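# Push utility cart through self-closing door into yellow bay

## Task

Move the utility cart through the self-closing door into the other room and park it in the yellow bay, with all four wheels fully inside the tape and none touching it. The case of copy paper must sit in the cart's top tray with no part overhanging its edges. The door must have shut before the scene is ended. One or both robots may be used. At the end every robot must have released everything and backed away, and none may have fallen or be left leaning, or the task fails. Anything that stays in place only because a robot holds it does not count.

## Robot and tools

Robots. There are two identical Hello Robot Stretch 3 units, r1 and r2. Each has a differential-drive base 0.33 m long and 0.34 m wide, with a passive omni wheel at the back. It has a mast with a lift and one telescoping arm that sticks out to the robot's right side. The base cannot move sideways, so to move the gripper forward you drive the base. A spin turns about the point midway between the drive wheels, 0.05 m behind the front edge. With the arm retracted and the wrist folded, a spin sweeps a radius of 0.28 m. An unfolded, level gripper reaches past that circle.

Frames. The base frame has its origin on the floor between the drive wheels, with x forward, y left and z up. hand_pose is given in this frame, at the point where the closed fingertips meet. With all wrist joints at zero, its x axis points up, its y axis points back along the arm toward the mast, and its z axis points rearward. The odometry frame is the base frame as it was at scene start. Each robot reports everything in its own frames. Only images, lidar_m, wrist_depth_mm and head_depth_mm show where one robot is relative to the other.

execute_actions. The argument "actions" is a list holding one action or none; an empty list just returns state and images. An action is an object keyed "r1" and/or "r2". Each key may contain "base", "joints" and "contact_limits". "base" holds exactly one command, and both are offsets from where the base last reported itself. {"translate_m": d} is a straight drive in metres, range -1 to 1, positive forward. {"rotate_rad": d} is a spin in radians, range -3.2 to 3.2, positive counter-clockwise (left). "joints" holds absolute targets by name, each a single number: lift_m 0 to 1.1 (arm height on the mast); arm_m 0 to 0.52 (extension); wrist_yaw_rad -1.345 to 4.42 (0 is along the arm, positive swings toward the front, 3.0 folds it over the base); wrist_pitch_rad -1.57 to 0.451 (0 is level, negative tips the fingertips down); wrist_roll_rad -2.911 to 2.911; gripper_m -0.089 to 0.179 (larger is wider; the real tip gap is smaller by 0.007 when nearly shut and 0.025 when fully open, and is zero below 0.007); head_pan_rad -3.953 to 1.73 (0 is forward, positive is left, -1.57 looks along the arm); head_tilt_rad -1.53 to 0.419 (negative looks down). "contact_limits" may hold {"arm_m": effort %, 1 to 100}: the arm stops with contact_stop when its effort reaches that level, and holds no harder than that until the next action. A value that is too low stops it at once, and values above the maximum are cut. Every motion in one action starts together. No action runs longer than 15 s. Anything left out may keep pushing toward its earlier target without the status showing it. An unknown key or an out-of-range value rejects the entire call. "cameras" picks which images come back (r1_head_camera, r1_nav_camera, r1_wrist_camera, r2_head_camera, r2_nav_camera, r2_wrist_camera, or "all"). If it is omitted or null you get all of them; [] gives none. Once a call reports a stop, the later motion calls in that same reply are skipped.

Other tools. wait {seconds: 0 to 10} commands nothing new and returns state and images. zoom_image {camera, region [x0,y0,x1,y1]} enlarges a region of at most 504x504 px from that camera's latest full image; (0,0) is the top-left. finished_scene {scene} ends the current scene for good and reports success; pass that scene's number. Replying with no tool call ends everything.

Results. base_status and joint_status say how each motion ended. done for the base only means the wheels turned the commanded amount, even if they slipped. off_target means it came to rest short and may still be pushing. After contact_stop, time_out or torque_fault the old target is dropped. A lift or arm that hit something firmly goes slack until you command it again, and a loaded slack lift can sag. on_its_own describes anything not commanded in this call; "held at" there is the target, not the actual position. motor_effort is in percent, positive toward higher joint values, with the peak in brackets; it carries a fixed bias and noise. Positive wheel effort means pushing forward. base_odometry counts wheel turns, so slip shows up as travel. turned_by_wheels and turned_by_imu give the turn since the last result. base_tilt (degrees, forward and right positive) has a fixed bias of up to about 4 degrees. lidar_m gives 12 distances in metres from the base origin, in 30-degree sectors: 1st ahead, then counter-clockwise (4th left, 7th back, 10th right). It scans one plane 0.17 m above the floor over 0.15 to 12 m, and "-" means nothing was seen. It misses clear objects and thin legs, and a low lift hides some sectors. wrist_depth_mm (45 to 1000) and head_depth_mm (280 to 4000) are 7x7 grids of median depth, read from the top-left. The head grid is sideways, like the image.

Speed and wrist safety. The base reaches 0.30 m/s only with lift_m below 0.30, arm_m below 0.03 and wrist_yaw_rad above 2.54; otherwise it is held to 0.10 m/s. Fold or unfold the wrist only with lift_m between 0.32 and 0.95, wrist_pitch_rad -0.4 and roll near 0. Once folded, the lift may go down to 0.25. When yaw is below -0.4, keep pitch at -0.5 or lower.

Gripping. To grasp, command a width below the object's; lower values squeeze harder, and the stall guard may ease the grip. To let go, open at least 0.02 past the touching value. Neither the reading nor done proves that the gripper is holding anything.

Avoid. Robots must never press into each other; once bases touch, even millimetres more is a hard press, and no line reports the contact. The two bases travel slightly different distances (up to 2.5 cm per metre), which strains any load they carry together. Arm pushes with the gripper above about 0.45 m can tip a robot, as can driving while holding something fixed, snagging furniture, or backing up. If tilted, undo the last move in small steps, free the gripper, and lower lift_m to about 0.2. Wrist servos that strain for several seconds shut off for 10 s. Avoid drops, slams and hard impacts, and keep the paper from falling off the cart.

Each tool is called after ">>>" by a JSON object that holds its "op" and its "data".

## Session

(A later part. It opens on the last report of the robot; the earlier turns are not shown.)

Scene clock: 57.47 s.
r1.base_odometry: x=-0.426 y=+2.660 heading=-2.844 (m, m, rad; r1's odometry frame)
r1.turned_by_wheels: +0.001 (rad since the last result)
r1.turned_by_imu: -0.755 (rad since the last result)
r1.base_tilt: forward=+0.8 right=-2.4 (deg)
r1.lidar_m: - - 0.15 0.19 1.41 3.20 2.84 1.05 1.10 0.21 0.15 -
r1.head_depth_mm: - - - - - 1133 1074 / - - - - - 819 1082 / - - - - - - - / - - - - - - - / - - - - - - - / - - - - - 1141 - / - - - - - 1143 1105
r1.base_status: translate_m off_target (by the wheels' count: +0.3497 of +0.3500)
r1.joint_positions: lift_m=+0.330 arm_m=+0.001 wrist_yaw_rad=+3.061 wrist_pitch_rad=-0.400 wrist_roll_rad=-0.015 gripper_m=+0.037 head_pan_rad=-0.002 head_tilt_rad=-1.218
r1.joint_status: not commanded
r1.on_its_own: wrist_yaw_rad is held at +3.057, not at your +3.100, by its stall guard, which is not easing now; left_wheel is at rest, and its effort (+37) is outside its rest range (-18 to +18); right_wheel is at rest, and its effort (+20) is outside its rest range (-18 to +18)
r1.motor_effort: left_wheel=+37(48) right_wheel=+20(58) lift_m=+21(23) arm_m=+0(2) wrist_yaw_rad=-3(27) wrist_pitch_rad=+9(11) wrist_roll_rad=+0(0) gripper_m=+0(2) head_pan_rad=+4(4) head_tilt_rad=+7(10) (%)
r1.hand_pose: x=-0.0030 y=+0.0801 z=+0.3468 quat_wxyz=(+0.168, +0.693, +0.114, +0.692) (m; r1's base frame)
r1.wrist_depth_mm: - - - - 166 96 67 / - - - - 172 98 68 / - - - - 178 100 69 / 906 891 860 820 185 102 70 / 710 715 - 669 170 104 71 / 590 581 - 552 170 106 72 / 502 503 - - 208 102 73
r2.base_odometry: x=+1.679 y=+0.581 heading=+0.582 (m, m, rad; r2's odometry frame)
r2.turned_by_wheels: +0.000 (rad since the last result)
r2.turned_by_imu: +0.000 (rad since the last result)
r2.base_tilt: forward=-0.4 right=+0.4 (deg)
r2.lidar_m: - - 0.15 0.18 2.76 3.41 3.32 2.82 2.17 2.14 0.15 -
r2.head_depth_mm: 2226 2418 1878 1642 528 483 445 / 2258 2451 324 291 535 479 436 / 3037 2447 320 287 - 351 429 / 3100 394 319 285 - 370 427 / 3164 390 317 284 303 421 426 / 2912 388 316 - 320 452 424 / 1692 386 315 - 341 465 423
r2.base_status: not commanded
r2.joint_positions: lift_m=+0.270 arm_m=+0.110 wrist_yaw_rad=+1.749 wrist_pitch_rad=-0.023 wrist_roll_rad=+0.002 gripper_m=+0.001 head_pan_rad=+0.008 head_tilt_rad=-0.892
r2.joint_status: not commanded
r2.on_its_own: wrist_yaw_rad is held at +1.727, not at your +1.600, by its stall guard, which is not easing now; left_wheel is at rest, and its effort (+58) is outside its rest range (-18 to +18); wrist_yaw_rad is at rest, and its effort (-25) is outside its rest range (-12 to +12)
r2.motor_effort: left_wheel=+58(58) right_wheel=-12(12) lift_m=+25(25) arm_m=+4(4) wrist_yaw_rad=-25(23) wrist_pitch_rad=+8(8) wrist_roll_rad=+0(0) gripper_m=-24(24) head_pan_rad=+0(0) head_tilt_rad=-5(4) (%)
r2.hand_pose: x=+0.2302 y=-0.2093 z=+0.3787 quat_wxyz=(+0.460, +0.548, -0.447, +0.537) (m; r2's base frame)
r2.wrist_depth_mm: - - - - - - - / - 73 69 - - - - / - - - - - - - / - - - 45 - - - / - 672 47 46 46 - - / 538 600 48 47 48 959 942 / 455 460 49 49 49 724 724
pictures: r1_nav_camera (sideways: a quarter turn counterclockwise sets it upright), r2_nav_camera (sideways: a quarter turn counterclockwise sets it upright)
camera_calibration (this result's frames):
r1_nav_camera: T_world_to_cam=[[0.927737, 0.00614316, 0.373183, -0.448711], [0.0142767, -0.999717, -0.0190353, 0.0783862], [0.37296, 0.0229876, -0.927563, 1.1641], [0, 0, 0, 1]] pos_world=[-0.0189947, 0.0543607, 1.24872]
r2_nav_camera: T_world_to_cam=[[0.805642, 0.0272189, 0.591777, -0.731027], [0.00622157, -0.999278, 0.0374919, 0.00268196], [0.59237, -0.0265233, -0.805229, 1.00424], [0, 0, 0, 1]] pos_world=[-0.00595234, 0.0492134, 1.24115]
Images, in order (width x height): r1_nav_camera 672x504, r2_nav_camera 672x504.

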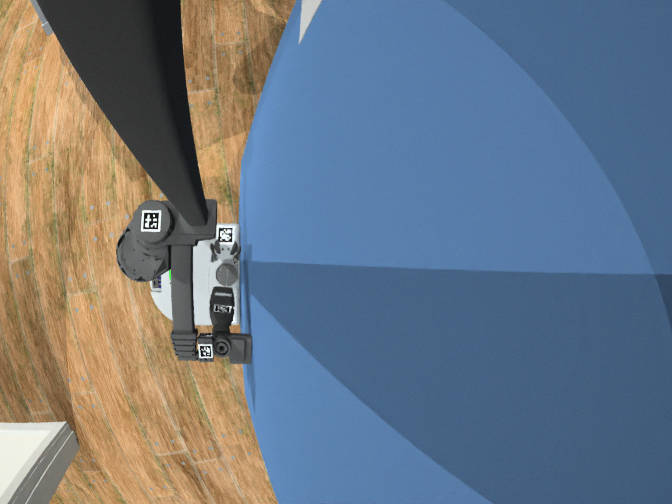

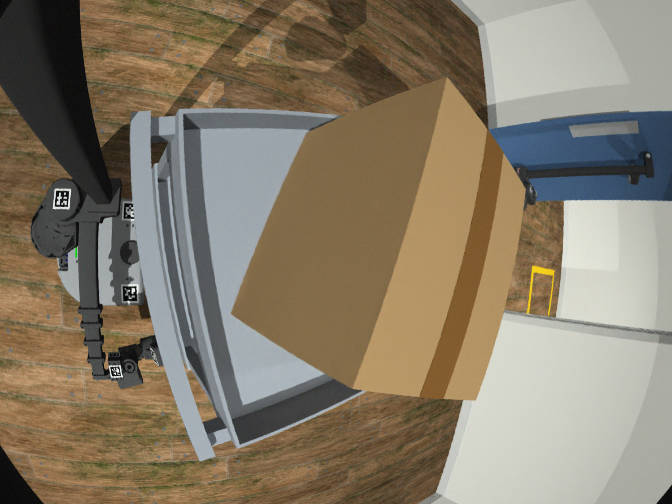

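>>> {"op": "execute_actions", "data": {"actions": [{"r1":{"base":{"translate_m":-0.005}},"r2":{"base":{"translate_m":1}}}], "cameras": ["r2_nav_camera"]}}

>>> {"op": "execute_actions", "data": {"actions": [{"r2":{"base":{"translate_m":0.35}}}], "cameras": ["r1_nav_camera","r2_nav_camera","r2_wrist_camera"]}}

Scene clock: 70.67 s.
r1.base_odometry: x=-0.421 y=+2.661 heading=-2.844 (m, m, rad; r1's odometry frame)
r1.turned_by_wheels: +0.000 (rad since the last result)
r1.turned_by_imu: +0.002 (rad since the last result)
r1.base_tilt: forward=+0.9 right=-2.4 (deg)
r1.lidar_m: - - 0.15 0.19 0.43 0.42 0.59 1.05 1.10 0.22 0.15 -
r1.head_depth_mm: - - - - - 1135 1076 / - - - - - 764 1089 / - - - - - 713 - / - - - - - 638 - / - - - - - 584 - / - - - - - 1127 - / - - - - - 1125 1087
r1.base_status: done
r1.joint_positions: lift_m=+0.330 arm_m=+0.001 wrist_yaw_rad=+3.060 wrist_pitch_rad=-0.400 wrist_roll_rad=-0.015 gripper_m=+0.037 head_pan_rad=-0.004 head_tilt_rad=-1.207
r1.joint_status: not commanded
r1.on_its_own: wrist_yaw_rad is held at +3.057, not at your +3.100, by its stall guard, which is not easing now
r1.motor_effort: left_wheel=+5(25) right_wheel=+3(19) lift_m=+21(21) arm_m=+0(0) wrist_yaw_rad=-2(2) wrist_pitch_rad=+9(9) wrist_roll_rad=+0(0) gripper_m=-1(1) head_pan_rad=+5(5) head_tilt_rad=+3(8) (%)
r1.hand_pose: x=-0.0027 y=+0.0800 z=+0.3468 quat_wxyz=(+0.168, +0.693, +0.113, +0.692) (m; r1's base frame)
r1.wrist_depth_mm: - - - - 165 96 68 / - - - - 171 98 69 / 784 - - - 177 100 70 / 503 876 860 820 184 102 71 / 394 708 - 671 169 105 72 / 410 579 - 550 169 107 73 / 500 495 - - 208 102 74
r2.base_odometry: x=+2.514 y=+1.132 heading=+0.584 (m, m, rad; r2's odometry frame)
r2.turned_by_wheels: +0.001 (rad since the last result)
r2.turned_by_imu: +0.008 (rad since the last result)
r2.base_tilt: forward=-0.2 right=+0.1 (deg)
r2.lidar_m: - - 0.15 0.18 2.68 3.94 4.31 2.93 2.27 2.23 0.15 -
r2.head_depth_mm: 1312 1479 1742 1644 529 483 445 / 3206 1582 323 291 538 482 438 / 3166 2458 321 287 - 350 428 / 3139 393 319 286 - 370 427 / 3099 390 318 285 303 420 426 / 3086 388 316 - 320 452 424 / 3062 385 315 - 341 466 423
r2.base_status: translate_m off_target (by the wheels' count: +0.9999 of +1.0000)
r2.joint_positions: lift_m=+0.270 arm_m=+0.110 wrist_yaw_rad=+1.749 wrist_pitch_rad=-0.023 wrist_roll_rad=+0.002 gripper_m=+0.001 head_pan_rad=+0.008 head_tilt_rad=-0.892
r2.joint_status: not commanded
r2.on_its_own: wrist_yaw_rad is held at +1.727, not at your +1.600, by its stall guard, which is not easing now; left_wheel is at rest, and its effort (+55) is outside its rest range (-18 to +18); wrist_yaw_rad is at rest, and its effort (-24) is outside its rest range (-12 to +12)
r2.motor_effort: left_wheel=+55(72) right_wheel=-9(11) lift_m=+25(24) arm_m=+4(4) wrist_yaw_rad=-24(26) wrist_pitch_rad=+8(8) wrist_roll_rad=+0(0) gripper_m=-23(23) head_pan_rad=-1(0) head_tilt_rad=-5(5) (%)
r2.hand_pose: x=+0.2302 y=-0.2092 z=+0.3787 quat_wxyz=(+0.460, +0.548, -0.447, +0.537) (m; r2's base frame)
r2.wrist_depth_mm: - - - - - - - / - 73 69 - - - - / 846 - - - - - - / 885 - - 45 - - - / 858 669 47 46 46 - - / 548 602 48 47 48 932 949 / 452 464 49 49 49 732 737
pictures: r2_nav_camera (sideways: a quarter turn counterclockwise sets it upright)
camera_calibration (this result's frames):
r2_nav_camera: T_world_to_cam=[[0.805642, 0.0272189, 0.591777, -0.731027], [0.0062216, -0.999278, 0.0374919, 0.00268196], [0.59237, -0.0265233, -0.805229, 1.00424], [0, 0, 0, 1]] pos_world=[-0.00595235, 0.0492134, 1.24115]
Images, in order (width x height): r2_nav_camera 672x504.

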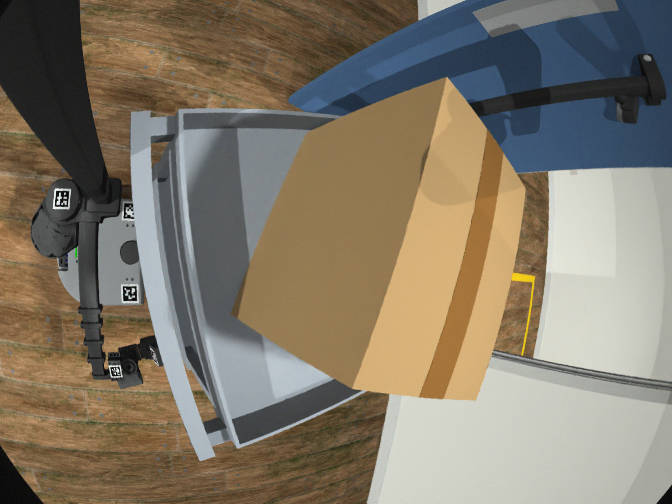

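Scene clock: 75.37 s.
r1.base_odometry: x=-0.421 y=+2.661 heading=-2.843 (m, m, rad; r1's odometry frame)
r1.turned_by_wheels: +0.000 (rad since the last result)
r1.turned_by_imu: +0.012 (rad since the last result)
r1.base_tilt: forward=+0.8 right=-2.6 (deg)
r1.lidar_m: - - 0.15 0.21 0.57 0.26 0.31 1.05 1.11 0.21 0.15 -
r1.head_depth_mm: - - - - - 1125 1075 / - - - - - 744 1097 / - - - - - 536 - / - - - - - 538 - / - - - - - 542 - / - - - - - 1130 - / - - - - - 1129 1093
r1.base_status: not commanded
r1.joint_positions: lift_m=+0.330 arm_m=+0.001 wrist_yaw_rad=+3.063 wrist_pitch_rad=-0.400 wrist_roll_rad=-0.015 gripper_m=+0.037 head_pan_rad=-0.002 head_tilt_rad=-1.203
r1.joint_status: not commanded
r1.on_its_own: wrist_yaw_rad is held at +3.057, not at your +3.100, by its stall guard, which is not easing now; right_wheel is at rest, and its effort (-22) is outside its rest range (-18 to +18)
r1.motor_effort: left_wheel=-6(9) right_wheel=-22(43) lift_m=+21(21) arm_m=+0(0) wrist_yaw_rad=-5(13) wrist_pitch_rad=+9(9) wrist_roll_rad=+0(0) gripper_m=+0(0) head_pan_rad=+3(5) head_tilt_rad=+2(6) (%)
r1.hand_pose: x=-0.0035 y=+0.0801 z=+0.3468 quat_wxyz=(+0.167, +0.692, +0.115, +0.692) (m; r1's base frame)
r1.wrist_depth_mm: - - - - 175 100 70 / - - - - 182 102 71 / 826 - - - 188 104 72 / 628 878 855 828 195 106 73 / 477 700 - 676 178 108 73 / 402 584 - 569 177 110 74 / 340 500 - - 219 105 75
r2.base_odometry: x=+2.805 y=+1.325 heading=+0.584 (m, m, rad; r2's odometry frame)
r2.turned_by_wheels: +0.000 (rad since the last result)
r2.turned_by_imu: +0.052 (rad since the last result)
r2.base_tilt: forward=-0.5 right=+0.1 (deg)
r2.lidar_m: - - 0.15 0.18 2.74 4.20 4.52 2.80 2.26 2.23 0.15 -
r2.head_depth_mm: 3179 1300 1369 601 538 482 444 / 3175 2429 322 290 537 480 439 / 3186 2446 319 286 - 350 434 / 3116 391 318 285 296 382 428 / 3136 389 317 - 309 435 425 / 3034 386 315 - 327 457 425 / 3017 384 314 - 352 466 424
r2.base_status: translate_m off_target (by the wheels' count: +0.3497 of +0.3500)
r2.joint_positions: lift_m=+0.270 arm_m=+0.110 wrist_yaw_rad=+1.727 wrist_pitch_rad=-0.028 wrist_roll_rad=+0.002 gripper_m=+0.001 head_pan_rad=+0.008 head_tilt_rad=-0.895
r2.joint_status: not commanded
r2.on_its_own: wrist_yaw_rad is held at +1.727, not at your +1.600, by its stall guard, which is not easing now; left_wheel is at rest, and its effort (+50) is outside its rest range (-18 to +18); right_wheel is at rest, and its effort (+37) is outside its rest range (-18 to +18)
r2.motor_effort: left_wheel=+50(85) right_wheel=+37(54) lift_m=+24(25) arm_m=+2(4) wrist_yaw_rad=+0(30) wrist_pitch_rad=+10(10) wrist_roll_rad=+0(0) gripper_m=-21(23) head_pan_rad=+0(0) head_tilt_rad=-3(4) (%)
r2.hand_pose: x=+0.2310 y=-0.2150 z=+0.3775 quat_wxyz=(+0.467, +0.544, -0.452, +0.530) (m; r2's base frame)
r2.wrist_depth_mm: - - - - - 928 877 / 159 82 78 - - 948 912 / 680 922 - - - - 932 / 714 - - - - - 935 / 716 673 - - - - 944 / 546 586 46 46 46 949 939 / 453 457 47 47 47 715 721
pictures: r1_nav_camera (sideways: a quarter turn counterclockwise sets it upright), r2_nav_camera (sideways: a quarter turn counterclockwise sets it upright), r2_wrist_camera
camera_calibration (this result's frames):
r1_nav_camera: T_world_to_cam=[[0.922175, 0.00652367, 0.386719, -0.466307], [0.0149542, -0.999712, -0.0187955, 0.0780702], [0.386485, 0.0231158, -0.922006, 1.1568], [0, 0, 0, 1]] pos_world=[-0.0182358, 0.0543494, 1.24837]
r2_nav_camera: T_world_to_cam=[[0.807654, 0.0272361, 0.589028, -0.727457], [0.0063499, -0.999276, 0.0374988, 0.00267239], [0.589623, -0.0265458, -0.807242, 1.00687], [0, 0, 0, 1]] pos_world=[-0.00615927, 0.0492117, 1.24118]
r2_wrist_camera: T_world_to_cam=[[0.14733, -0.988903, 0.0191134, -0.253899], [-0.142644, -0.0403658, -0.988951, 0.446333], [0.978748, 0.142976, -0.147008, 0.0252672], [0, 0, 0, 1]] pos_world=[0.0763433, -0.236677, 0.449969]
Images, in order (width x height): r1_nav_camera 672x504, r2_nav_camera 672x504, r2_wrist_camera 644x364.

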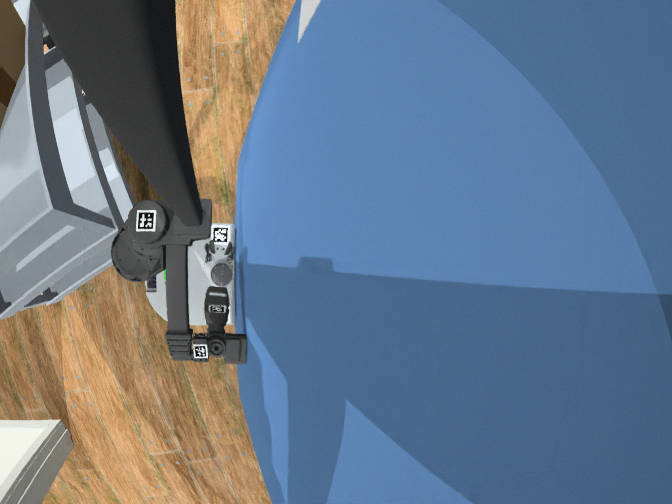

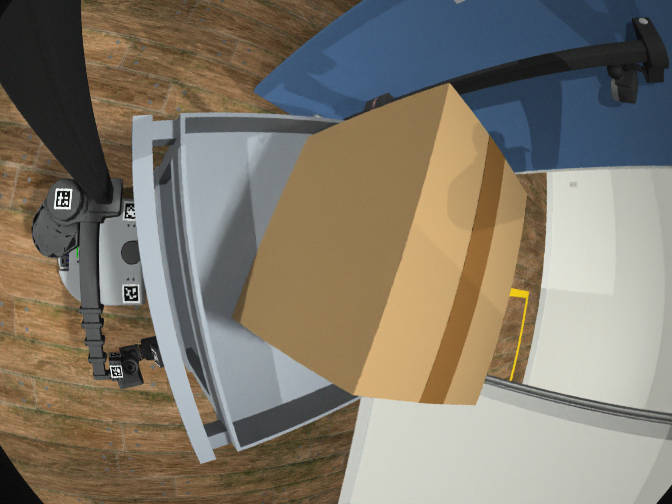

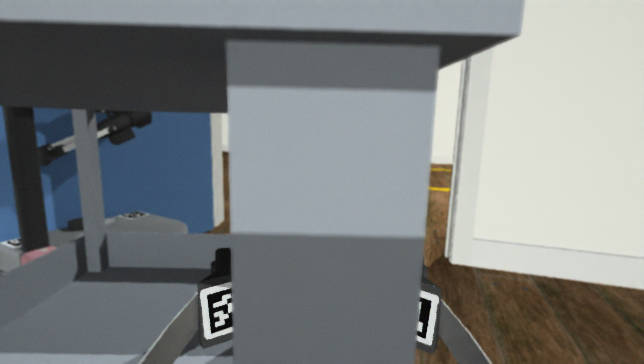

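>>> {"op": "execute_actions", "data": {"actions": [{"r2":{"base":{"rotate_rad":-0.14},"joints":{"arm_m":0.17}}}], "cameras": []}}

>>> {"op": "execute_actions", "data": {"actions": [{"r2":{"base":{"translate_m":0.45}}}], "cameras": ["r1_nav_camera","r2_nav_camera","r2_wrist_camera"]}}

Scene clock: 79.13 s.
r1.base_odometry: x=-0.421 y=+2.661 heading=-2.844 (m, m, rad; r1's odometry frame)
r1.turned_by_wheels: -0.001 (rad since the last result)
r1.turned_by_imu: +0.000 (rad since the last result)
r1.base_tilt: forward=+0.8 right=-2.5 (deg)
r1.lidar_m: - - 0.15 0.21 0.79 0.39 0.34 1.05 1.11 0.21 0.15 -
r1.head_depth_mm: - - - - - 1122 1078 / - - - - - 753 1090 / - - - - - 533 - / - - - - - 530 - / - - - - - 531 - / - - - - - 1121 - / - - - - - 1126 1087
r1.base_status: not commanded
r1.joint_positions: lift_m=+0.330 arm_m=+0.001 wrist_yaw_rad=+3.061 wrist_pitch_rad=-0.400 wrist_roll_rad=-0.015 gripper_m=+0.037 head_pan_rad=-0.002 head_tilt_rad=-1.203
r1.joint_status: not commanded
r1.on_its_own: wrist_yaw_rad is held at +3.057, not at your +3.100, by its stall guard, which is not easing now
r1.motor_effort: left_wheel=+3(6) right_wheel=+15(22) lift_m=+21(21) arm_m=+0(0) wrist_yaw_rad=-4(5) wrist_pitch_rad=+9(9) wrist_roll_rad=+0(0) gripper_m=+0(1) head_pan_rad=+4(3) head_tilt_rad=+1(2) (%)
r1.hand_pose: x=-0.0031 y=+0.0801 z=+0.3468 quat_wxyz=(+0.168, +0.693, +0.114, +0.692) (m; r1's base frame)
r1.wrist_depth_mm: - - - - 172 98 69 / - - - - 178 100 70 / 813 - - - 184 102 71 / 709 894 861 812 191 105 72 / 688 695 - 665 175 106 73 / 585 581 - 549 174 109 74 / 497 499 - - 214 104 75
r2.base_odometry: x=+2.805 y=+1.325 heading=+0.445 (m, m, rad; r2's odometry frame)
r2.turned_by_wheels: -0.139 (rad since the last result)
r2.turned_by_imu: -0.132 (rad since the last result)
r2.base_tilt: forward=-0.3 right=+0.2 (deg)
r2.lidar_m: - - 0.15 2.51 2.61 3.60 4.53 3.13 2.31 2.23 0.16 0.15
r2.head_depth_mm: 1141 1229 322 291 528 482 451 / 1237 395 321 287 306 457 450 / 3146 392 319 286 317 441 442 / 3098 390 318 286 339 462 433 / 3081 387 317 292 371 469 426 / 3050 386 315 303 409 474 424 / 3012 382 313 320 455 472 423
r2.base_status: rotate_rad off_target (by the wheels' count: -0.1388 of -0.1400)
r2.joint_positions: lift_m=+0.270 arm_m=+0.169 wrist_yaw_rad=+1.793 wrist_pitch_rad=-0.009 wrist_roll_rad=+0.002 gripper_m=+0.001 head_pan_rad=+0.008 head_tilt_rad=-0.895
r2.joint_status: all done
r2.on_its_own: wrist_yaw_rad is held at +1.727, not at your +1.600, by its stall guard, which is still easing; left_wheel is at rest, and its effort (+37) is outside its rest range (-18 to +18); right_wheel is at rest, and its effort (-22) is outside its rest range (-18 to +18)
r2.motor_effort: left_wheel=+37(100) right_wheel=-22(42) lift_m=+26(26) arm_m=+12(19) wrist_yaw_rad=-75(100) wrist_pitch_rad=+3(10) wrist_roll_rad=+0(0) gripper_m=-28(33) head_pan_rad=+0(0) head_tilt_rad=-3(3) (%)
r2.hand_pose: x=+0.2283 y=-0.2572 z=+0.3822 quat_wxyz=(+0.444, +0.555, -0.439, +0.550) (m; r2's base frame)
r2.wrist_depth_mm: - 60 59 58 - - 941 / - 62 61 60 - - 963 / 872 913 150 67 - - 970 / 894 - - 69 - - - / 854 709 - 70 - - - / 549 622 73 72 - - - / 468 472 435 74 693 734 740
pictures: none
No camera images: the call's "cameras" was empty. Leave "cameras" out to get every camera's image.

Scene clock: 84.60 s.
r1.base_odometry: x=-0.421 y=+2.661 heading=-2.844 (m, m, rad; r1's odometry frame)
r1.turned_by_wheels: +0.000 (rad since the last result)
r1.turned_by_imu: +0.001 (rad since the last result)
r1.base_tilt: forward=+0.8 right=-2.5 (deg)
r1.lidar_m: - - 0.15 0.21 5.13 0.49 0.39 0.38 0.41 0.21 0.15 -
r1.head_depth_mm: - - - - - 1123 1078 / - - - - - 755 1090 / - - - - - 532 - / - - - - - 531 - / - - - - - 530 - / - - - - - 1130 - / - - - - - 1133 1095
r1.base_status: not commanded
r1.joint_positions: lift_m=+0.330 arm_m=+0.001 wrist_yaw_rad=+3.061 wrist_pitch_rad=-0.400 wrist_roll_rad=-0.015 gripper_m=+0.037 head_pan_rad=-0.002 head_tilt_rad=-1.203
r1.joint_status: not commanded
r1.on_its_own: wrist_yaw_rad is held at +3.057, not at your +3.100, by its stall guard, which is not easing now
r1.motor_effort: left_wheel=+3(3) right_wheel=+15(14) lift_m=+21(21) arm_m=+0(0) wrist_yaw_rad=-4(3) wrist_pitch_rad=+9(9) wrist_roll_rad=+0(0) gripper_m=+0(2) head_pan_rad=+3(4) head_tilt_rad=+1(1) (%)
r1.hand_pose: x=-0.0031 y=+0.0801 z=+0.3468 quat_wxyz=(+0.168, +0.693, +0.114, +0.692) (m; r1's base frame)
r1.wrist_depth_mm: - - - - 172 98 69 / - - - - 178 100 70 / - - - - 184 102 71 / 905 883 861 830 191 104 72 / 705 701 - 668 175 106 73 / 589 589 - 559 174 109 74 / 502 495 - - 214 104 75
r2.base_odometry: x=+3.212 y=+1.518 heading=+0.444 (m, m, rad; r2's odometry frame)
r2.turned_by_wheels: +0.000 (rad since the last result)
r2.turned_by_imu: +0.000 (rad since the last result)
r2.base_tilt: forward=-0.4 right=+0.1 (deg)
r2.lidar_m: - - 0.15 0.56 2.61 3.59 4.96 3.12 2.31 2.24 0.15 -
r2.head_depth_mm: 3221 803 322 289 518 482 450 / 3137 396 322 287 300 415 443 / 3143 394 320 286 309 423 435 / 3102 391 319 282 325 455 427 / 3057 388 317 287 350 462 425 / 3050 387 316 292 380 473 425 / 3038 384 314 304 418 473 424
r2.base_status: translate_m off_target (by the wheels' count: +0.4499 of +0.4500)
r2.joint_positions: lift_m=+0.270 arm_m=+0.170 wrist_yaw_rad=+1.805 wrist_pitch_rad=-0.010 wrist_roll_rad=+0.002 gripper_m=+0.001 head_pan_rad=+0.008 head_tilt_rad=-0.895
r2.joint_status: not commanded
r2.on_its_own: wrist_yaw_rad is held at +1.813, not at your +1.600, by its stall guard, which is not easing now; right_wheel is at rest, and its effort (+23) is outside its rest range (-18 to +18)
r2.motor_effort: left_wheel=+12(77) right_wheel=+23(40) lift_m=+26(26) arm_m=+3(12) wrist_yaw_rad=+9(78) wrist_pitch_rad=+3(4) wrist_roll_rad=+0(0) gripper_m=-22(28) head_pan_rad=+1(1) head_tilt_rad=-3(2) (%)
r2.hand_pose: x=+0.2276 y=-0.2552 z=+0.3821 quat_wxyz=(+0.441, +0.558, -0.435, +0.552) (m; r2's base frame)
r2.wrist_depth_mm: - 59 58 58 57 610 573 / - 60 59 59 58 626 592 / 808 - - 66 652 638 604 / 843 - - 68 661 644 611 / 826 692 - 69 679 650 628 / 543 631 678 71 71 671 623 / 466 471 453 73 665 670 640
pictures: r1_nav_camera (sideways: a quarter turn counterclockwise sets it upright), r2_nav_camera (sideways: a quarter turn counterclockwise sets it upright), r2_wrist_camera
camera_calibration (this result's frames):
r1_nav_camera: T_world_to_cam=[[0.922175, 0.00650408, 0.386719, -0.466307], [0.0149329, -0.999712, -0.0187955, 0.0780703], [0.386485, 0.0231076, -0.922006, 1.1568], [0, 0, 0, 1]] pos_world=[-0.0182347, 0.05435, 1.24837]
r2_nav_camera: T_world_to_cam=[[0.80764, 0.0272358, 0.589047, -0.727482], [0.00634883, -0.999277, 0.0374987, 0.00267245], [0.589642, -0.0265457, -0.807228, 1.00686], [0, 0, 0, 1]] pos_world=[-0.00615785, 0.0492117, 1.24118]
r2_wrist_camera: T_world_to_cam=[[0.223831, -0.974444, 0.0189261, -0.306867], [-0.121304, -0.047121, -0.991496, 0.443216], [0.96705, 0.219632, -0.128751, 0.0502271], [0, 0, 0, 1]] pos_world=[0.0738784, -0.289171, 0.451722]
Images, in order (width x height): r1_nav_camera 672x504, r2_nav_camera 672x504, r2_wrist_camera 644x364.

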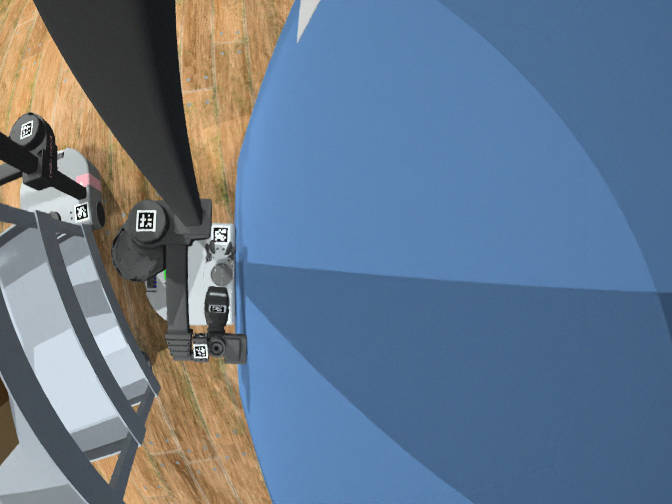

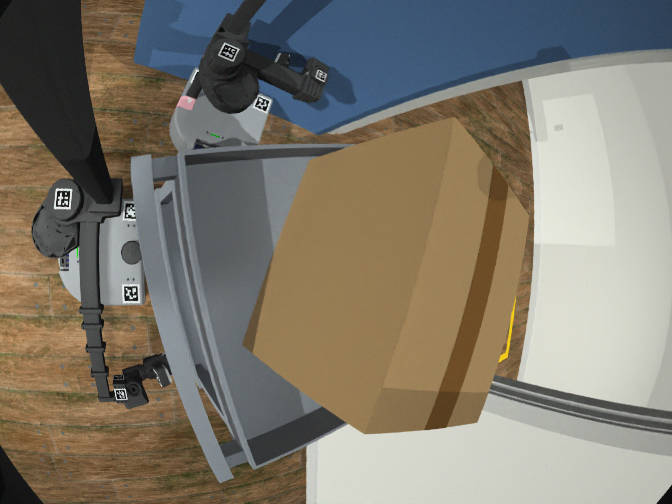

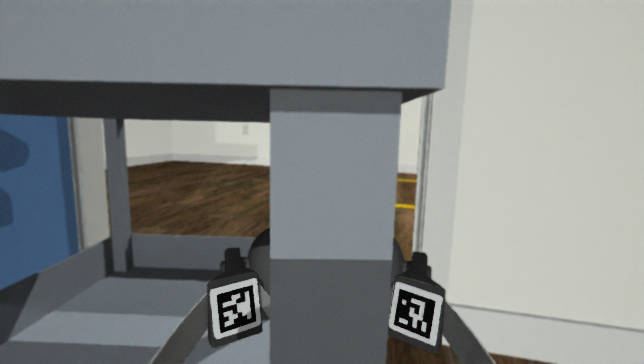

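>>> {"op": "execute_actions", "data": {"actions": [{"r2":{"base":{"translate_m":0.12}}}], "cameras": []}}

>>> {"op": "execute_actions", "data": {"actions": [{"r2":{"base":{"rotate_rad":0.17},"joints":{"arm_m":0.13,"wrist_yaw_rad":1.65}}}], "cameras": []}}

>>> {"op": "execute_actions", "data": {"actions": [{"r2":{"base":{"translate_m":0.3},"joints":{"head_tilt_rad":-1.2}}}], "cameras": ["r2_nav_camera","r2_wrist_camera"]}}

Scene clock: 90.13 s.
r1.base_odometry: x=-0.421 y=+2.661 heading=-2.844 (m, m, rad; r1's odometry frame)
r1.turned_by_wheels: +0.000 (rad since the last result)
r1.turned_by_imu: +0.001 (rad since the last result)
r1.base_tilt: forward=+0.8 right=-2.5 (deg)
r1.lidar_m: - - 0.15 0.21 5.13 0.50 0.41 0.41 0.44 0.21 0.15 -
r1.head_depth_mm: - - - - - 1127 1084 / - - - - - 754 1091 / - - - - - 531 - / - - - - - 530 - / - - - - - 528 - / - - - - - 1136 - / - - - - - 1132 1096
r1.base_status: not commanded
r1.joint_positions: lift_m=+0.330 arm_m=+0.001 wrist_yaw_rad=+3.061 wrist_pitch_rad=-0.400 wrist_roll_rad=-0.015 gripper_m=+0.037 head_pan_rad=-0.002 head_tilt_rad=-1.203
r1.joint_status: not commanded
r1.on_its_own: wrist_yaw_rad is held at +3.057, not at your +3.100, by its stall guard, which is not easing now
r1.motor_effort: left_wheel=+3(3) right_wheel=+14(14) lift_m=+21(21) arm_m=+0(0) wrist_yaw_rad=-3(2) wrist_pitch_rad=+9(9) wrist_roll_rad=+0(0) gripper_m=-1(0) head_pan_rad=+3(3) head_tilt_rad=+1(2) (%)
r1.hand_pose: x=-0.0031 y=+0.0801 z=+0.3468 quat_wxyz=(+0.168, +0.693, +0.114, +0.692) (m; r1's base frame)
r1.wrist_depth_mm: - - - - 172 98 69 / - - - - 178 100 70 / - - - - 185 102 71 / 910 883 872 829 191 104 72 / 716 696 - 665 174 107 73 / 586 586 - 554 174 109 74 / 494 495 - - 214 104 75
r2.base_odometry: x=+3.320 y=+1.570 heading=+0.444 (m, m, rad; r2's odometry frame)
r2.turned_by_wheels: +0.000 (rad since the last result)
r2.turned_by_imu: +0.000 (rad since the last result)
r2.base_tilt: forward=-0.4 right=+0.2 (deg)
r2.lidar_m: - - 0.15 0.53 0.75 3.59 5.08 3.14 2.32 2.24 0.15 -
r2.head_depth_mm: 3137 2443 323 289 519 481 452 / 3165 396 321 287 300 415 443 / 3140 393 319 286 309 425 435 / 3088 391 319 282 325 454 426 / 3063 388 318 287 350 461 425 / 3012 385 315 293 381 474 424 / 3035 383 314 303 419 473 422
r2.base_status: translate_m off_target (by the wheels' count: +0.1199 of +0.1200)
r2.joint_positions: lift_m=+0.270 arm_m=+0.170 wrist_yaw_rad=+1.805 wrist_pitch_rad=-0.010 wrist_roll_rad=+0.002 gripper_m=+0.001 head_pan_rad=+0.008 head_tilt_rad=-0.895
r2.joint_status: not commanded
r2.on_its_own: wrist_yaw_rad is held at +1.813, not at your +1.600, by its stall guard, which is not easing now; right_wheel is at rest, and its effort (+24) is outside its rest range (-18 to +18)
r2.motor_effort: left_wheel=+12(36) right_wheel=+24(34) lift_m=+26(26) arm_m=+3(3) wrist_yaw_rad=+10(9) wrist_pitch_rad=+4(4) wrist_roll_rad=+0(0) gripper_m=-23(23) head_pan_rad=+0(1) head_tilt_rad=-3(3) (%)
r2.hand_pose: x=+0.2276 y=-0.2553 z=+0.3821 quat_wxyz=(+0.441, +0.558, -0.435, +0.552) (m; r2's base frame)
r2.wrist_depth_mm: - 59 58 57 57 505 484 / - 60 59 59 58 518 489 / 825 - - 66 542 534 501 / 852 - - 68 544 534 520 / 857 693 - 69 563 551 518 / 548 618 665 71 71 560 529 / 464 479 456 73 590 574 545
pictures: none
No camera images: the call's "cameras" was empty. Leave "cameras" out to get every camera's image.

Scene clock: 91.50 s.
r1.base_odometry: x=-0.421 y=+2.661 heading=-2.844 (m, m, rad; r1's odometry frame)
r1.turned_by_wheels: +0.000 (rad since the last result)
r1.turned_by_imu: +0.000 (rad since the last result)
r1.base_tilt: forward=+0.9 right=-2.5 (deg)
r1.lidar_m: - - 0.15 0.21 5.14 0.52 0.38 0.37 0.40 0.21 0.15 -
r1.head_depth_mm: - - - - - 1122 1082 / - - - - - 755 1082 / - - - - - 532 - / - - - - - 530 - / - - - - - 529 - / - - - - - 1133 - / - - - - - 1125 1095
r1.base_status: not commanded
r1.joint_positions: lift_m=+0.330 arm_m=+0.001 wrist_yaw_rad=+3.061 wrist_pitch_rad=-0.400 wrist_roll_rad=-0.015 gripper_m=+0.037 head_pan_rad=-0.002 head_tilt_rad=-1.203
r1.joint_status: not commanded
r1.on_its_own: wrist_yaw_rad is held at +3.057, not at your +3.100, by its stall guard, which is not easing now
r1.motor_effort: left_wheel=+3(3) right_wheel=+15(14) lift_m=+21(21) arm_m=+0(0) wrist_yaw_rad=-3(3) wrist_pitch_rad=+9(9) wrist_roll_rad=+0(0) gripper_m=+0(1) head_pan_rad=+3(3) head_tilt_rad=+2(1) (%)
r1.hand_pose: x=-0.0031 y=+0.0801 z=+0.3468 quat_wxyz=(+0.168, +0.693, +0.114, +0.692) (m; r1's base frame)
r1.wrist_depth_mm: - - - - 173 98 69 / - - - - 178 100 70 / - - - - 184 102 71 / 891 893 862 797 191 104 72 / 709 697 - 669 175 106 73 / 592 583 - 550 174 109 74 / 501 500 - - 214 104 75
r2.base_odometry: x=+3.320 y=+1.570 heading=+0.614 (m, m, rad; r2's odometry frame)
r2.turned_by_wheels: +0.170 (rad since the last result)
r2.turned_by_imu: +0.170 (rad since the last result)
r2.base_tilt: forward=-0.3 right=+0.2 (deg)
r2.lidar_m: - 0.15 0.18 0.54 2.77 4.44 5.07 2.74 2.25 1.58 0.19 0.15
r2.head_depth_mm: 3089 397 323 442 547 481 419 / 3085 395 322 289 341 474 404 / 3112 393 320 292 372 465 391 / 3144 391 318 318 417 477 384 / 3134 387 316 350 475 476 404 / 3016 384 324 391 517 474 424 / 3033 383 339 440 534 473 419
r2.base_status: done
r2.joint_positions: lift_m=+0.270 arm_m=+0.130 wrist_yaw_rad=+1.643 wrist_pitch_rad=-0.011 wrist_roll_rad=+0.002 gripper_m=+0.001 head_pan_rad=+0.008 head_tilt_rad=-0.895
r2.joint_status: all done
r2.motor_effort: left_wheel=-1(21) right_wheel=-6(43) lift_m=+26(26) arm_m=-3(12) wrist_yaw_rad=+8(58) wrist_pitch_rad=+4(4) wrist_roll_rad=+0(0) gripper_m=-22(24) head_pan_rad=+0(1) head_tilt_rad=-3(3) (%)
r2.hand_pose: x=+0.2339 y=-0.2568 z=+0.3819 quat_wxyz=(+0.484, +0.521, -0.479, +0.515) (m; r2's base frame)
r2.wrist_depth_mm: - 58 58 57 57 461 442 / - 60 59 58 58 472 454 / 809 - - 65 - 474 463 / 817 - - 67 - 494 472 / 804 701 - 69 - 495 487 / 545 622 625 71 71 523 489 / 468 476 433 72 604 520 499
pictures: none
No camera images: the call's "cameras" was empty. Leave "cameras" out to get every camera's image.

Scene clock: 95.60 s.
r1.base_odometry: x=-0.421 y=+2.661 heading=-2.844 (m, m, rad; r1's odometry frame)
r1.turned_by_wheels: +0.000 (rad since the last result)
r1.turned_by_imu: +0.001 (rad since the last result)
r1.base_tilt: forward=+0.8 right=-2.4 (deg)
r1.lidar_m: - - 0.15 0.21 5.14 3.14 0.40 0.38 0.39 0.21 0.15 -
r1.head_depth_mm: - - - - - 1129 1079 / - - - - - 753 1092 / - - - - - 533 - / - - - - - 531 - / - - - - - 529 - / - - - - - 1126 - / - - - - - 1134 1092
r1.base_status: not commanded
r1.joint_positions: lift_m=+0.330 arm_m=+0.001 wrist_yaw_rad=+3.061 wrist_pitch_rad=-0.400 wrist_roll_rad=-0.015 gripper_m=+0.037 head_pan_rad=-0.002 head_tilt_rad=-1.203
r1.joint_status: not commanded
r1.on_its_own: wrist_yaw_rad is held at +3.057, not at your +3.100, by its stall guard, which is not easing now
r1.motor_effort: left_wheel=+2(3) right_wheel=+14(14) lift_m=+21(21) arm_m=+0(0) wrist_yaw_rad=-4(4) wrist_pitch_rad=+9(9) wrist_roll_rad=+0(0) gripper_m=-1(0) head_pan_rad=+3(4) head_tilt_rad=+1(1) (%)
r1.hand_pose: x=-0.0031 y=+0.0801 z=+0.3468 quat_wxyz=(+0.168, +0.693, +0.114, +0.692) (m; r1's base frame)
r1.wrist_depth_mm: - - - - 172 98 69 / - - - - 178 100 70 / - - - - 184 102 71 / 896 867 867 814 191 104 72 / 711 706 - 673 175 106 73 / 588 577 - 553 174 108 73 / 501 494 - - 214 104 75
r2.base_odometry: x=+3.565 y=+1.743 heading=+0.615 (m, m, rad; r2's odometry frame)
r2.turned_by_wheels: +0.001 (rad since the last result)
r2.turned_by_imu: +0.003 (rad since the last result)
r2.base_tilt: forward=-0.4 right=+0.1 (deg)
r2.lidar_m: - - 0.15 0.52 0.54 4.35 5.35 2.80 2.31 0.89 0.17 0.15
r2.head_depth_mm: 289 558 562 522 495 1197 - / 289 - 305 515 492 1183 1146 / 288 - 304 400 491 1165 - / 288 - 317 449 488 387 - / 287 - 335 496 482 386 - / 285 294 367 504 478 727 - / 286 307 409 508 472 601 1017
r2.base_status: done
r2.joint_positions: lift_m=+0.270 arm_m=+0.130 wrist_yaw_rad=+1.716 wrist_pitch_rad=-0.012 wrist_roll_rad=+0.002 gripper_m=+0.001 head_pan_rad=+0.008 head_tilt_rad=-1.186
r2.joint_status: all done
r2.on_its_own: wrist_yaw_rad is held at +1.705, not at your +1.650, by its stall guard, which is not easing now; left_wheel is at rest, and its effort (+38) is outside its rest range (-18 to +18)
r2.motor_effort: left_wheel=+38(56) right_wheel=-3(32) lift_m=+26(25) arm_m=+2(3) wrist_yaw_rad=-12(43) wrist_pitch_rad=+4(4) wrist_roll_rad=+0(0) gripper_m=-23(24) head_pan_rad=+0(0) head_tilt_rad=-7(32) (%)
r2.hand_pose: x=+0.2319 y=-0.2376 z=+0.3816 quat_wxyz=(+0.465, +0.538, -0.459, +0.532) (m; r2's base frame)
r2.wrist_depth_mm: - 57 57 56 56 - - / - 58 58 58 63 - - / - - 508 65 - - - / - - - 66 - - - / - 689 - 68 - - 307 / 554 614 592 70 943 - 275 / 466 474 434 72 663 738 267
pictures: r2_nav_camera (sideways: a quarter turn counterclockwise sets it upright), r2_wrist_camera
camera_calibration (this result's frames):
r2_nav_camera: T_world_to_cam=[[0.942764, 0.0283621, 0.332253, -0.393813], [0.0172028, -0.999186, 0.0364809, 0.00394544], [0.333018, -0.0286772, -0.942484, 1.18418], [0, 0, 0, 1]] pos_world=[-0.023146, 0.0490705, 1.24677]
r2_wrist_camera: T_world_to_cam=[[0.136431, -0.99047, 0.0188669, -0.274219], [-0.127221, -0.0364049, -0.991206, 0.447796], [0.982447, 0.132831, -0.130975, 0.0188519], [0, 0, 0, 1]] pos_world=[0.0758602, -0.257808, 0.451501]
Images, in order (width x height): r2_nav_camera 672x504, r2_wrist_camera 644x364.

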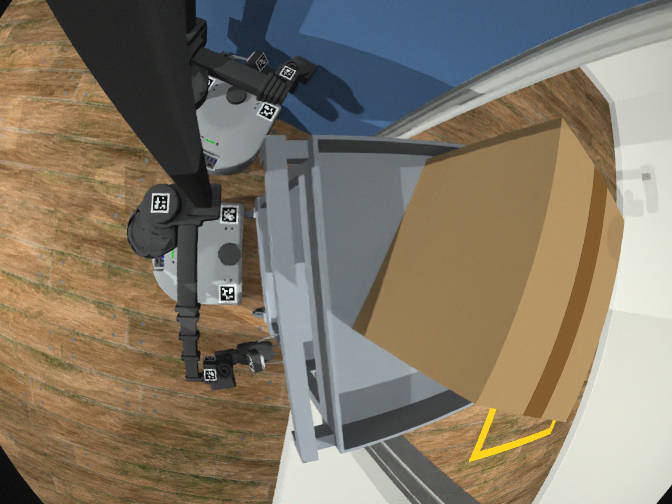

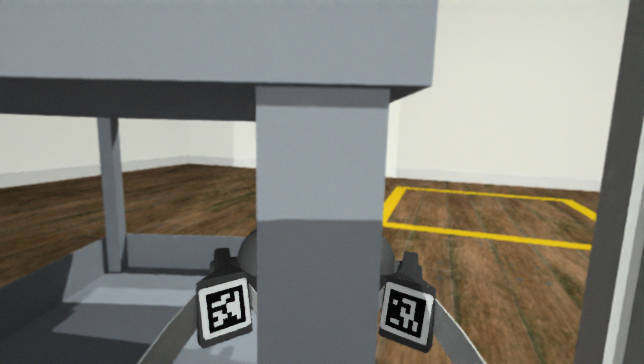

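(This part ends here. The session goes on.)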